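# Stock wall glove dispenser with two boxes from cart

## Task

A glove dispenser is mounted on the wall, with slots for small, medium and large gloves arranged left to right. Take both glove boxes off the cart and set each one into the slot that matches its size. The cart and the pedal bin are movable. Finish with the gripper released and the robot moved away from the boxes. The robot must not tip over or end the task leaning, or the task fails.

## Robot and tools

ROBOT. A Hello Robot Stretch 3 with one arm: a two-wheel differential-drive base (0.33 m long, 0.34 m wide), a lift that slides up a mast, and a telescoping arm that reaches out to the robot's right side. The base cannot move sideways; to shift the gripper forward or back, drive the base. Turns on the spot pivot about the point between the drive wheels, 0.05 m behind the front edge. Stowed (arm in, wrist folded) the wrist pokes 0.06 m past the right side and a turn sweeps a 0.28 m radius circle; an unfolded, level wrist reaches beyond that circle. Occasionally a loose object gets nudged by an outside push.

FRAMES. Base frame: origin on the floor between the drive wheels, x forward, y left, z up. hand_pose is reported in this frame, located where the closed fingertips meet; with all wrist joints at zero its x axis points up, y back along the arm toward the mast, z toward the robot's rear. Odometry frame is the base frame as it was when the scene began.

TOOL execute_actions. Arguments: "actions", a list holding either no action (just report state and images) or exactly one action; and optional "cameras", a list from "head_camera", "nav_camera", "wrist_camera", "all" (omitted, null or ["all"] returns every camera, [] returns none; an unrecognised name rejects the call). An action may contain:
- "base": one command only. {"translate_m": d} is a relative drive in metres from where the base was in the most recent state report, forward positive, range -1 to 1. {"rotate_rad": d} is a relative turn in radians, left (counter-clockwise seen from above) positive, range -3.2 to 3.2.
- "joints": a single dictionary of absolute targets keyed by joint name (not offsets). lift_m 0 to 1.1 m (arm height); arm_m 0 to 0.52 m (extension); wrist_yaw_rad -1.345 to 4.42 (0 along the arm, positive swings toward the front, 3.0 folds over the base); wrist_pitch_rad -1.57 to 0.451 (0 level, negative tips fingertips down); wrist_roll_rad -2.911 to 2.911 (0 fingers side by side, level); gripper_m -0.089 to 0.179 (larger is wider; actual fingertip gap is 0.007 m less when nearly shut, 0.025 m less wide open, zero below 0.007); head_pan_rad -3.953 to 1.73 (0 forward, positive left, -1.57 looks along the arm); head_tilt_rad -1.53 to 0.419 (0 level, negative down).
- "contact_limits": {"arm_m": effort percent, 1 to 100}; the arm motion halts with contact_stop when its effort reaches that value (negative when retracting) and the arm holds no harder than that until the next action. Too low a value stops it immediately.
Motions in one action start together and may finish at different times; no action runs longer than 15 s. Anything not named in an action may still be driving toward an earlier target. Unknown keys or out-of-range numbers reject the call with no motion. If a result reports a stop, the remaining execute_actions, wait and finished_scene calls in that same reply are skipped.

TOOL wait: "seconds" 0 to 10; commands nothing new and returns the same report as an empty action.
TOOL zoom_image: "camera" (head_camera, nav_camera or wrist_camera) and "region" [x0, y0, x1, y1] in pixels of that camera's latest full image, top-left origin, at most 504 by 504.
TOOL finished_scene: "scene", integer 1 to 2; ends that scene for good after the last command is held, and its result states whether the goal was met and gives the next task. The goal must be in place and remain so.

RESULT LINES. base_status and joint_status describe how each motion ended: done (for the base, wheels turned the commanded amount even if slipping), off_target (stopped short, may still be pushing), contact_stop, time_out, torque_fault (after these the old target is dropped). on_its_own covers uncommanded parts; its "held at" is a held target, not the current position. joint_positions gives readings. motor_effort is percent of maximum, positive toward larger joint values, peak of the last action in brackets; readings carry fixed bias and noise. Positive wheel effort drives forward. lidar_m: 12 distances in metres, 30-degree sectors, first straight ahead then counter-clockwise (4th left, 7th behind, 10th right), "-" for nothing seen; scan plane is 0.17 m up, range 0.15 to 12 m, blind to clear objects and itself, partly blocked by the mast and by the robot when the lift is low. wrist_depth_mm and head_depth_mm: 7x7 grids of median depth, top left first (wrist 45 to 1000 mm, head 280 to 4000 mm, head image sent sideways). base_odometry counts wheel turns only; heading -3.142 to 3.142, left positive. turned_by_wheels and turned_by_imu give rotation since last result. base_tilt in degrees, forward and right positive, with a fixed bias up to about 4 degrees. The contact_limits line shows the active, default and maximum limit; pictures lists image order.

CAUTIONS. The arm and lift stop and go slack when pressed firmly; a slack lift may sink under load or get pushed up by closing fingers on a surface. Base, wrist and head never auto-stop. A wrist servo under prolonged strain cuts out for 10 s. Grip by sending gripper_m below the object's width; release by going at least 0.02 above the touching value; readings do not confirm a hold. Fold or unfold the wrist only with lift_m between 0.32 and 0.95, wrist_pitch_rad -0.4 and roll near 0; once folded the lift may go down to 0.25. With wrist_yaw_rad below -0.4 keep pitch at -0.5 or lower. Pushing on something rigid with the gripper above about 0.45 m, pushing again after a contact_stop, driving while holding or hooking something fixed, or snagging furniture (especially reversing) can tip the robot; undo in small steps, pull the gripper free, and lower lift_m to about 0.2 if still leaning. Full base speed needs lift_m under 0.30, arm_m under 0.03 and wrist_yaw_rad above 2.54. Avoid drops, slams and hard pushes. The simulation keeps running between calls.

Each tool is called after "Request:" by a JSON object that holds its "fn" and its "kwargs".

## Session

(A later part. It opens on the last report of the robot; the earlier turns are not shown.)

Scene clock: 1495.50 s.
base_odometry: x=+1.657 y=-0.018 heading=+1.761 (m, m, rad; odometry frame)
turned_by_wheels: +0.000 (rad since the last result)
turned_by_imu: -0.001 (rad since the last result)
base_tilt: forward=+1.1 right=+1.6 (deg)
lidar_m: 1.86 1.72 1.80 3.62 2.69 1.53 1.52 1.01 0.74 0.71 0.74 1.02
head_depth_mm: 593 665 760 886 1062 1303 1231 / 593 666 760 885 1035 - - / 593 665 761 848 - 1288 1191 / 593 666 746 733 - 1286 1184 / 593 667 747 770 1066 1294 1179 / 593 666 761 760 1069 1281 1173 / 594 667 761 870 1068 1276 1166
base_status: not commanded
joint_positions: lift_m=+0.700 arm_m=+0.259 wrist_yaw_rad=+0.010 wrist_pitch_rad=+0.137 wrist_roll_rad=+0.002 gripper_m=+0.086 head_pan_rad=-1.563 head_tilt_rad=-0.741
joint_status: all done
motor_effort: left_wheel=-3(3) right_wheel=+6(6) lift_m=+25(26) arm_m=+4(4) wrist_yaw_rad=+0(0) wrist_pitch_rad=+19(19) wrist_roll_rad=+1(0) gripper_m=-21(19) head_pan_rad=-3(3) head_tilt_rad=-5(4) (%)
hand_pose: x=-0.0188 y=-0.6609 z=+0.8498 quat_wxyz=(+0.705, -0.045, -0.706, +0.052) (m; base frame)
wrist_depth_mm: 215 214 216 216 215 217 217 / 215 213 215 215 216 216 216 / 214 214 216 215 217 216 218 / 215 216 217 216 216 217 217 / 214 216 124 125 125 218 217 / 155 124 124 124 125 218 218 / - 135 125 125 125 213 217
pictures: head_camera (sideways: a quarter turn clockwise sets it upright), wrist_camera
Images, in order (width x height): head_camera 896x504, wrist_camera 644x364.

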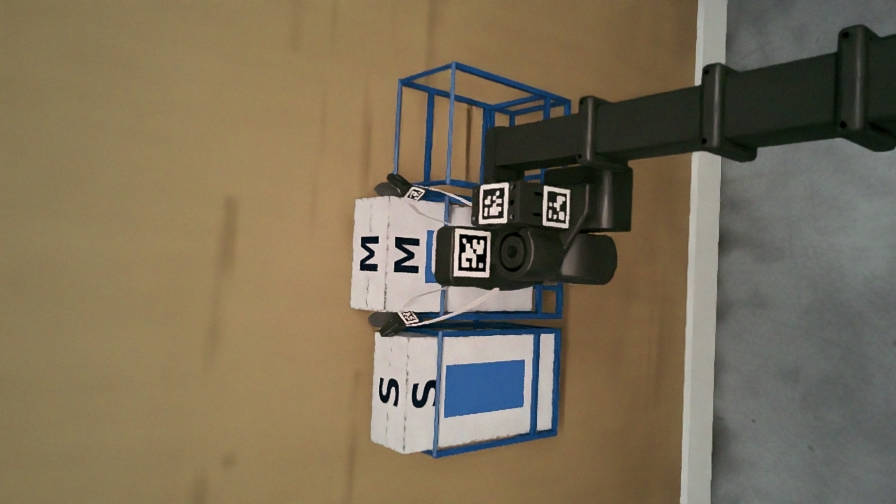

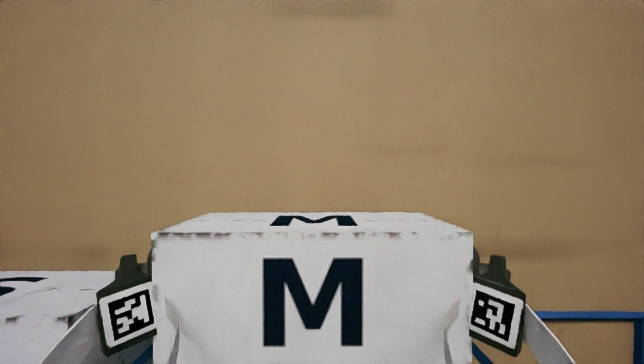

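Request:
{"fn": "execute_actions", "kwargs": {"actions": [{"joints": {"lift_m": 0.683}}], "cameras": ["head_camera", "wrist_camera"]}}

Request:
{"fn": "zoom_image", "kwargs": {"camera": "head_camera", "region": [320, 150, 600, 370]}}

Scene clock: 1506.80 s.
base_odometry: x=+1.657 y=-0.018 heading=+1.761 (m, m, rad; odometry frame)
turned_by_wheels: +0.000 (rad since the last result)
turned_by_imu: -0.001 (rad since the last result)
base_tilt: forward=+1.0 right=+1.6 (deg)
lidar_m: 1.87 1.73 1.79 3.61 2.68 1.53 1.52 1.01 0.74 0.72 0.74 1.02
head_depth_mm: 592 665 763 887 1064 1305 1232 / 592 665 760 883 1037 - - / 592 666 761 855 - 1289 1196 / 593 667 756 734 - 1291 1186 / 593 667 762 769 1070 1285 1180 / 593 666 763 760 1067 1282 1173 / 594 667 762 868 1068 1271 1164
base_status: not commanded
joint_positions: lift_m=+0.683 arm_m=+0.259 wrist_yaw_rad=+0.010 wrist_pitch_rad=+0.138 wrist_roll_rad=+0.003 gripper_m=+0.086 head_pan_rad=-1.563 head_tilt_rad=-0.741
joint_status: all done
motor_effort: left_wheel=-4(4) right_wheel=+6(5) lift_m=+26(26) arm_m=+4(4) wrist_yaw_rad=+0(1) wrist_pitch_rad=+18(18) wrist_roll_rad=+0(1) gripper_m=-18(19) head_pan_rad=-3(3) head_tilt_rad=-4(4) (%)
hand_pose: x=-0.0188 y=-0.6608 z=+0.8332 quat_wxyz=(+0.705, -0.045, -0.706, +0.052) (m; base frame)
wrist_depth_mm: 214 214 215 214 216 217 216 / 214 215 215 216 216 217 218 / 214 216 216 216 217 216 217 / 215 215 216 217 216 217 217 / 214 216 124 124 125 218 216 / 125 124 125 124 125 217 218 / - 132 125 125 126 130 218
pictures: head_camera (sideways: a quarter turn clockwise sets it upright), wrist_camera
Images, in order (width x height): head_camera 896x504, wrist_camera 644x364.

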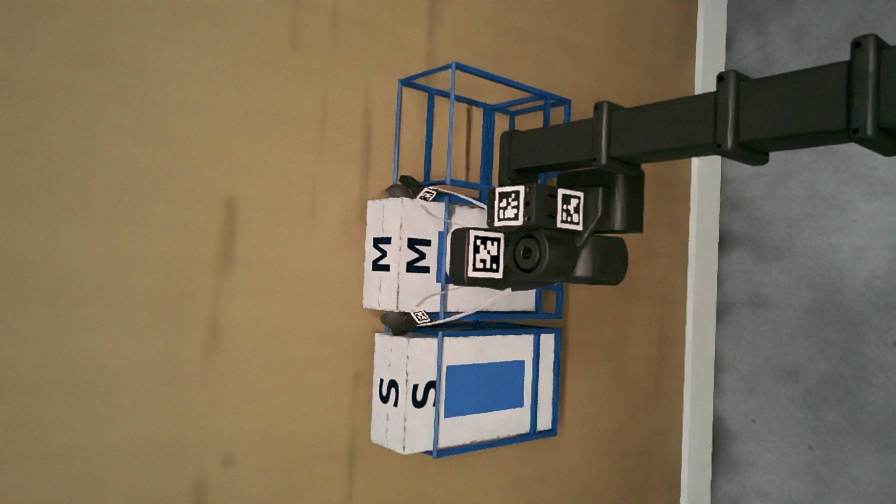

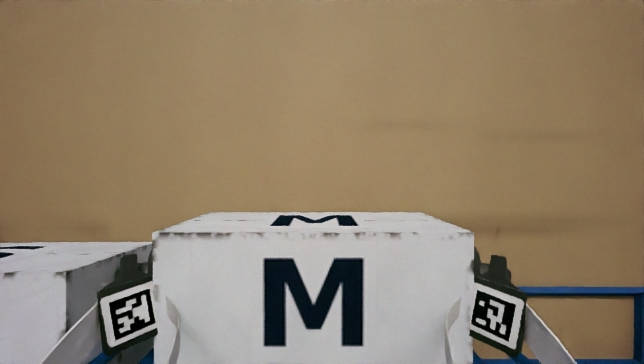

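Region (320, 150, 600, 370) of head_camera's 896x504 image, scaled by 1.800, with more detail than that image has; it fills the top 396 rows of this view, and the rest is white.

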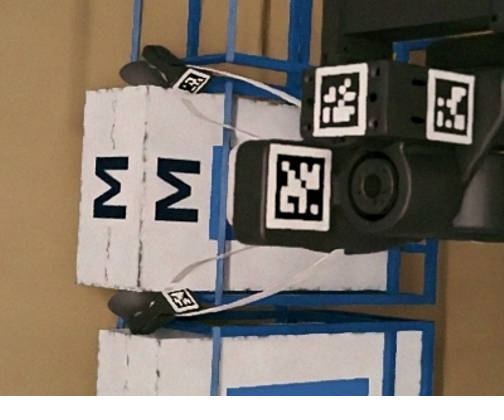

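Request:
{"fn": "execute_actions", "kwargs": {"actions": [{"joints": {"lift_m": 0.672}}], "cameras": ["head_camera", "wrist_camera"]}}

Scene clock: 1525.17 s.
base_odometry: x=+1.657 y=-0.018 heading=+1.761 (m, m, rad; odometry frame)
turned_by_wheels: +0.000 (rad since the last result)
turned_by_imu: -0.001 (rad since the last result)
base_tilt: forward=+1.1 right=+1.6 (deg)
lidar_m: 1.86 1.72 1.79 3.61 2.68 1.53 1.52 1.01 0.74 0.71 0.75 1.02
head_depth_mm: 593 666 761 887 1065 1301 1211 / 592 666 760 888 1050 1284 - / 593 666 761 859 - 1302 1192 / 593 666 762 749 - 1285 1184 / 594 667 763 770 1068 1291 1181 / 594 666 762 759 1070 1283 1171 / 594 666 762 870 1067 1275 1165
base_status: not commanded
joint_positions: lift_m=+0.672 arm_m=+0.259 wrist_yaw_rad=+0.010 wrist_pitch_rad=+0.158 wrist_roll_rad=+0.003 gripper_m=+0.086 head_pan_rad=-1.563 head_tilt_rad=-0.741
joint_status: all done
motor_effort: left_wheel=-3(4) right_wheel=+6(6) lift_m=+23(21) arm_m=+4(4) wrist_yaw_rad=+0(1) wrist_pitch_rad=+12(18) wrist_roll_rad=+0(0) gripper_m=-19(18) head_pan_rad=-3(3) head_tilt_rad=-3(4) (%)
hand_pose: x=-0.0188 y=-0.6606 z=+0.8273 quat_wxyz=(+0.704, -0.052, -0.706, +0.059) (m; base frame)
wrist_depth_mm: 217 218 220 220 220 220 219 / 218 217 219 218 220 220 221 / 217 217 217 217 217 218 219 / 217 216 217 218 217 218 218 / 200 182 124 124 125 218 217 / 121 124 125 124 125 217 218 / - 125 125 125 126 126 217
pictures: head_camera (sideways: a quarter turn clockwise sets it upright), wrist_camera
Images, in order (width x height): head_camera 896x504, wrist_camera 644x364.

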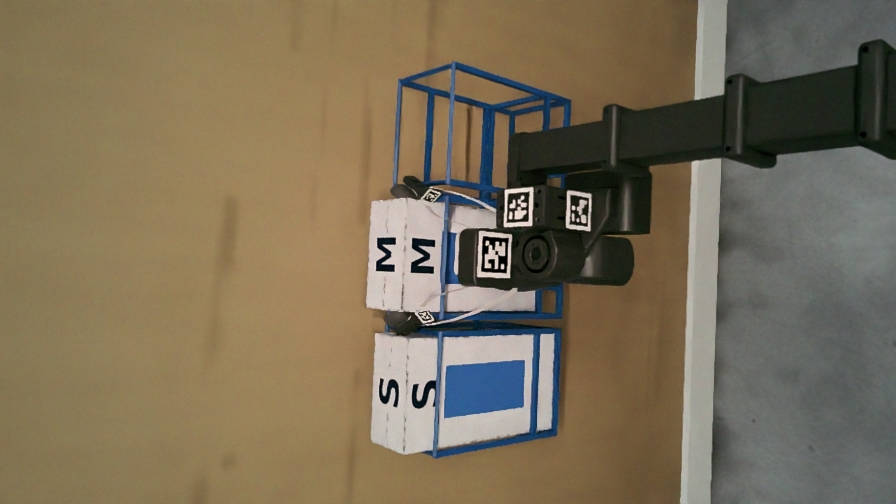

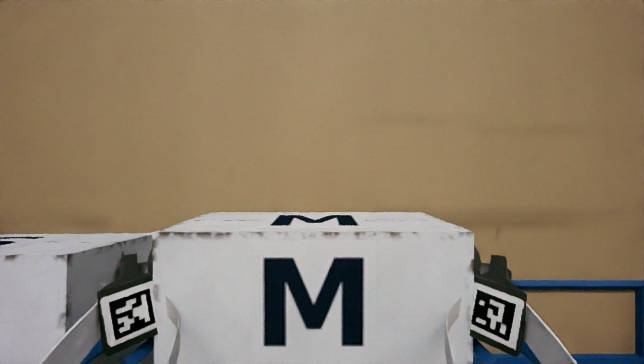

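Contact reached. Release gently.

Request:
{"fn": "execute_actions", "kwargs": {"actions": [{"joints": {"gripper_m": 0.162}}], "cameras": ["head_camera", "wrist_camera"]}}

Scene clock: 1529.67 s.
base_odometry: x=+1.657 y=-0.018 heading=+1.761 (m, m, rad; odometry frame)
turned_by_wheels: +0.000 (rad since the last result)
turned_by_imu: -0.001 (rad since the last result)
base_tilt: forward=+1.1 right=+1.6 (deg)
lidar_m: 1.86 1.73 1.79 3.60 2.68 1.53 1.52 1.01 0.74 0.72 0.74 1.02
head_depth_mm: 594 665 760 885 1063 1303 1210 / 594 666 761 888 1047 1288 - / 594 665 761 856 - 1302 1190 / 593 666 761 750 - 1289 1179 / 593 667 761 766 1065 1295 1184 / 593 666 763 758 1069 1283 1176 / 595 668 763 870 1067 1270 1162
base_status: not commanded
joint_positions: lift_m=+0.672 arm_m=+0.259 wrist_yaw_rad=-0.005 wrist_pitch_rad=+0.170 wrist_roll_rad=+0.005 gripper_m=+0.162 head_pan_rad=-1.563 head_tilt_rad=-0.741
joint_status: all done
motor_effort: left_wheel=-9(8) right_wheel=+14(15) lift_m=+25(24) arm_m=+4(4) wrist_yaw_rad=+9(10) wrist_pitch_rad=+9(12) wrist_roll_rad=-1(1) gripper_m=+4(83) head_pan_rad=-3(3) head_tilt_rad=-4(4) (%)
hand_pose: x=-0.0227 y=-0.6604 z=+0.8304 quat_wxyz=(+0.703, -0.061, -0.706, +0.058) (m; base frame)
wrist_depth_mm: 216 218 219 222 222 224 226 / 216 217 218 219 222 222 227 / 216 217 218 219 221 222 224 / 214 213 217 218 220 222 222 / 213 214 216 217 218 221 221 / 131 123 124 124 125 - 221 / - 122 122 123 124 217 220
pictures: head_camera (sideways: a quarter turn clockwise sets it upright), wrist_camera
Images, in order (width x height): head_camera 896x504, wrist_camera 644x364.

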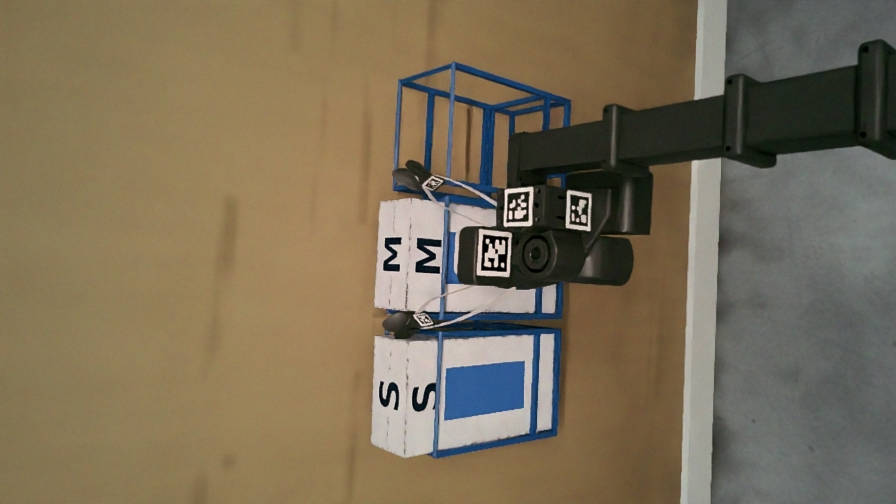

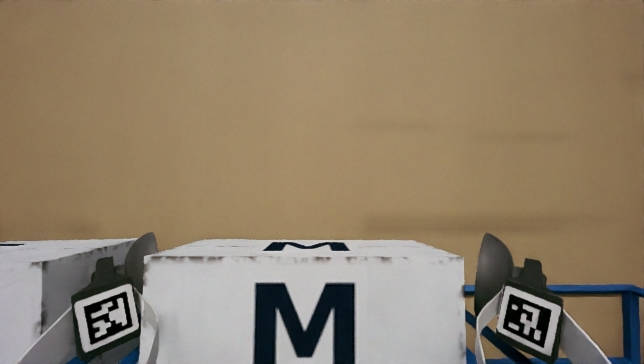

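Request:
{"fn": "execute_actions", "kwargs": {"actions": [{"joints": {"lift_m": 0.735}}], "cameras": ["head_camera"]}}

Request:
{"fn": "execute_actions", "kwargs": {"actions": [{"joints": {"arm_m": 0.0, "wrist_pitch_rad": 0.0, "wrist_yaw_rad": 0.0}}]}}

Scene clock: 1537.47 s.
base_odometry: x=+1.657 y=-0.018 heading=+1.761 (m, m, rad; odometry frame)
turned_by_wheels: +0.000 (rad since the last result)
turned_by_imu: -0.001 (rad since the last result)
base_tilt: forward=+1.1 right=+1.6 (deg)
lidar_m: 1.86 1.72 1.79 3.62 2.69 1.53 1.51 1.01 0.74 0.72 0.74 1.02
head_depth_mm: 592 668 759 887 1065 1303 1258 / 593 664 759 862 1038 - - / 593 666 761 847 1148 1286 1191 / 594 667 761 - 1137 1285 1185 / 593 668 761 776 1065 1290 1176 / 593 667 763 759 1071 1280 1168 / 594 668 762 869 1071 1270 1164
base_status: not commanded
joint_positions: lift_m=+0.735 arm_m=+0.259 wrist_yaw_rad=+0.008 wrist_pitch_rad=+0.178 wrist_roll_rad=+0.004 gripper_m=+0.162 head_pan_rad=-1.563 head_tilt_rad=-0.741
joint_status: all done
motor_effort: left_wheel=-4(8) right_wheel=+6(15) lift_m=+28(28) arm_m=+3(4) wrist_yaw_rad=+2(10) wrist_pitch_rad=+6(9) wrist_roll_rad=-1(1) gripper_m=+0(5) head_pan_rad=-3(3) head_tilt_rad=-4(4) (%)
hand_pose: x=-0.0194 y=-0.6602 z=+0.8953 quat_wxyz=(+0.703, -0.060, -0.706, +0.066) (m; base frame)
wrist_depth_mm: 222 222 222 224 223 224 224 / 220 220 221 220 222 222 223 / 218 219 219 220 221 220 222 / 218 218 218 218 220 220 221 / 215 217 216 218 218 219 220 / 214 216 216 216 217 - 218 / - 214 215 215 214 216 217
pictures: head_camera (sideways: a quarter turn clockwise sets it upright)
Images, in order (width x height): head_camera 896x504.

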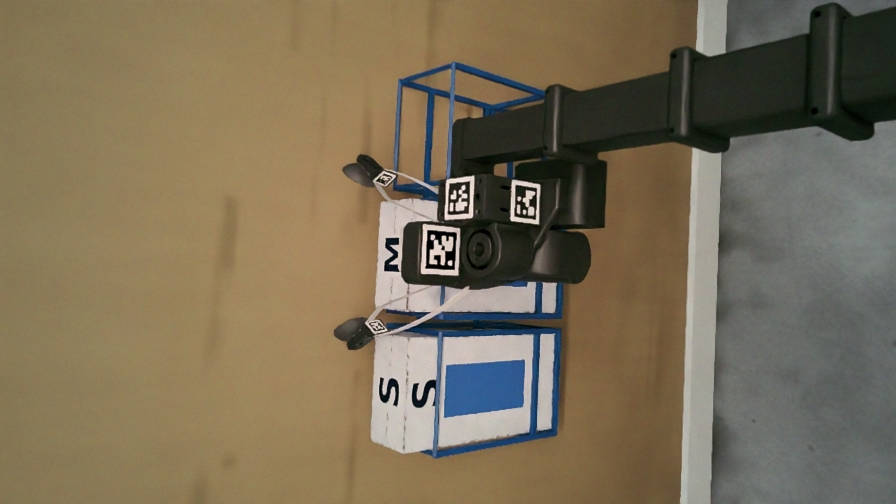

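Scene clock: 1540.60 s.
base_odometry: x=+1.657 y=-0.018 heading=+1.761 (m, m, rad; odometry frame)
turned_by_wheels: +0.000 (rad since the last result)
turned_by_imu: -0.001 (rad since the last result)
base_tilt: forward=+1.1 right=+1.6 (deg)
lidar_m: 1.87 1.72 1.80 3.61 2.69 1.53 1.52 1.01 0.74 0.72 0.74 1.02
head_depth_mm: 594 665 761 887 1067 1300 1253 / 593 665 760 886 1065 1296 1258 / 593 667 761 847 1052 1288 - / 593 667 762 763 1067 1224 - / 594 666 762 774 1069 1289 1178 / 594 667 762 757 1070 1283 1173 / 595 668 763 868 1071 1273 1164
base_status: not commanded
joint_positions: lift_m=+0.735 arm_m=+0.000 wrist_yaw_rad=-0.001 wrist_pitch_rad=-0.016 wrist_roll_rad=+0.005 gripper_m=+0.162 head_pan_rad=-1.563 head_tilt_rad=-0.741
joint_status: all done
motor_effort: left_wheel=-5(4) right_wheel=+6(6) lift_m=+26(28) arm_m=-3(3) wrist_yaw_rad=+1(2) wrist_pitch_rad=+5(6) wrist_roll_rad=-1(2) gripper_m=+0(1) head_pan_rad=-3(3) head_tilt_rad=-5(4) (%)
hand_pose: x=-0.0217 y=-0.4011 z=+0.8455 quat_wxyz=(+0.706, +0.005, -0.709, -0.006) (m; base frame)
wrist_depth_mm: 446 441 443 450 448 452 450 / 453 451 459 456 465 462 459 / 462 463 464 467 470 475 477 / 472 474 471 477 487 486 489 / 484 387 387 393 495 499 503 / 505 395 395 396 510 - 510 / - 405 400 405 512 532 534
pictures: head_camera (sideways: a quarter turn clockwise sets it upright), nav_camera (sideways: a quarter turn counterclockwise sets it upright), wrist_camera
Images, in order (width x height): head_camera 896x504, nav_camera 672x504, wrist_camera 644x364.

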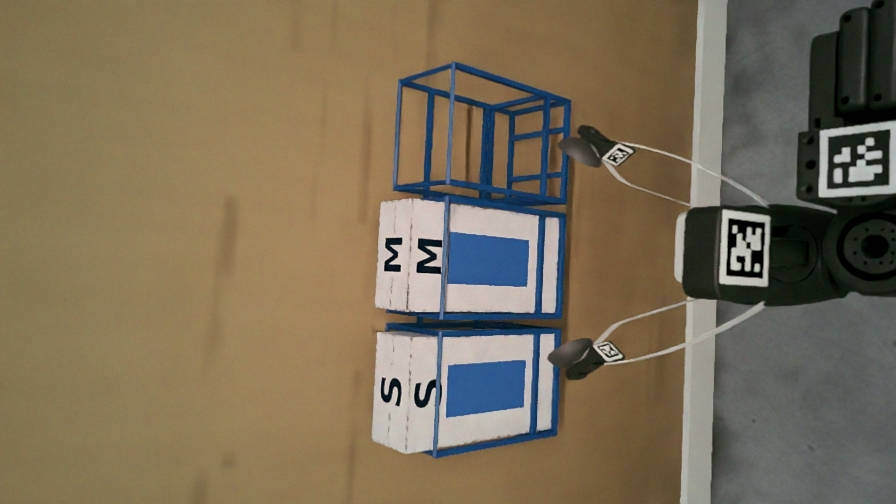

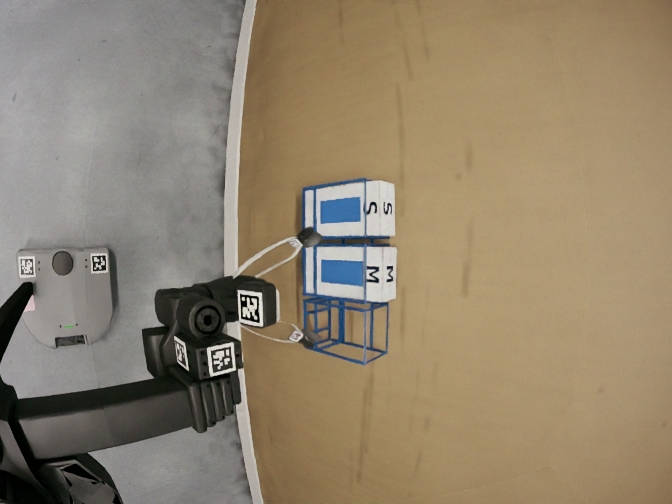

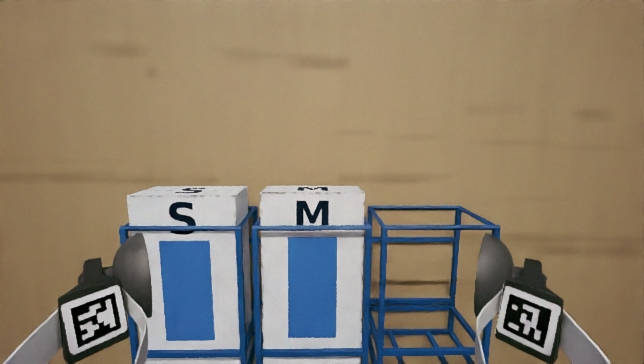

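Request:
{"fn": "execute_actions", "kwargs": {"actions": [{"base": {"rotate_rad": 1.2}, "joints": {"head_pan_rad": -2.7, "head_tilt_rad": -0.6}}], "cameras": ["head_camera"]}}

Scene clock: 1555.30 s.
base_odometry: x=+1.657 y=-0.018 heading=+2.961 (m, m, rad; odometry frame)
turned_by_wheels: +1.200 (rad since the last result)
turned_by_imu: +1.209 (rad since the last result)
base_tilt: forward=+1.1 right=+1.6 (deg)
lidar_m: 2.16 3.60 2.36 1.52 1.76 0.88 0.72 0.71 0.79 1.23 1.86 1.72
head_depth_mm: 576 632 699 787 876 1036 1189 / 579 636 704 791 902 1049 1213 / 583 642 711 783 801 1066 1211 / 587 646 717 782 790 1077 1214 / 592 650 721 785 807 1088 1223 / 594 654 726 792 814 1099 1220 / 599 659 732 828 948 1113 1232
base_status: done
joint_positions: lift_m=+0.735 arm_m=+0.000 wrist_yaw_rad=-0.001 wrist_pitch_rad=-0.016 wrist_roll_rad=+0.005 gripper_m=+0.162 head_pan_rad=-2.693 head_tilt_rad=-0.606
joint_status: all done
motor_effort: left_wheel=-4(10) right_wheel=+6(13) lift_m=+27(27) arm_m=-3(3) wrist_yaw_rad=+0(1) wrist_pitch_rad=+5(5) wrist_roll_rad=-1(1) gripper_m=+0(0) head_pan_rad=-3(47) head_tilt_rad=+1(13) (%)
hand_pose: x=-0.0217 y=-0.4011 z=+0.8455 quat_wxyz=(+0.706, +0.005, -0.709, -0.006) (m; base frame)
wrist_depth_mm: - - - - 948 650 514 / - - - - 954 671 511 / - - - - 965 673 521 / - - - - 957 685 525 / - - - - 989 688 520 / - - - - - - 536 / - - - - 1000 733 518
pictures: head_camera (sideways: a quarter turn clockwise sets it upright)
Images, in order (width x height): head_camera 896x504.

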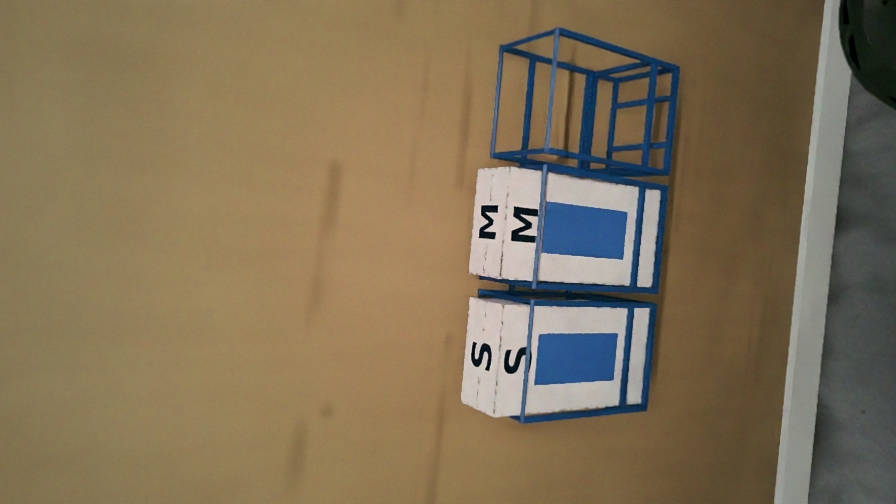

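Both boxes are seated correctly. Ending scene 1.

Request:
{"fn": "finished_scene", "kwargs": {"scene": 1}}

The scene is finished: the task was done.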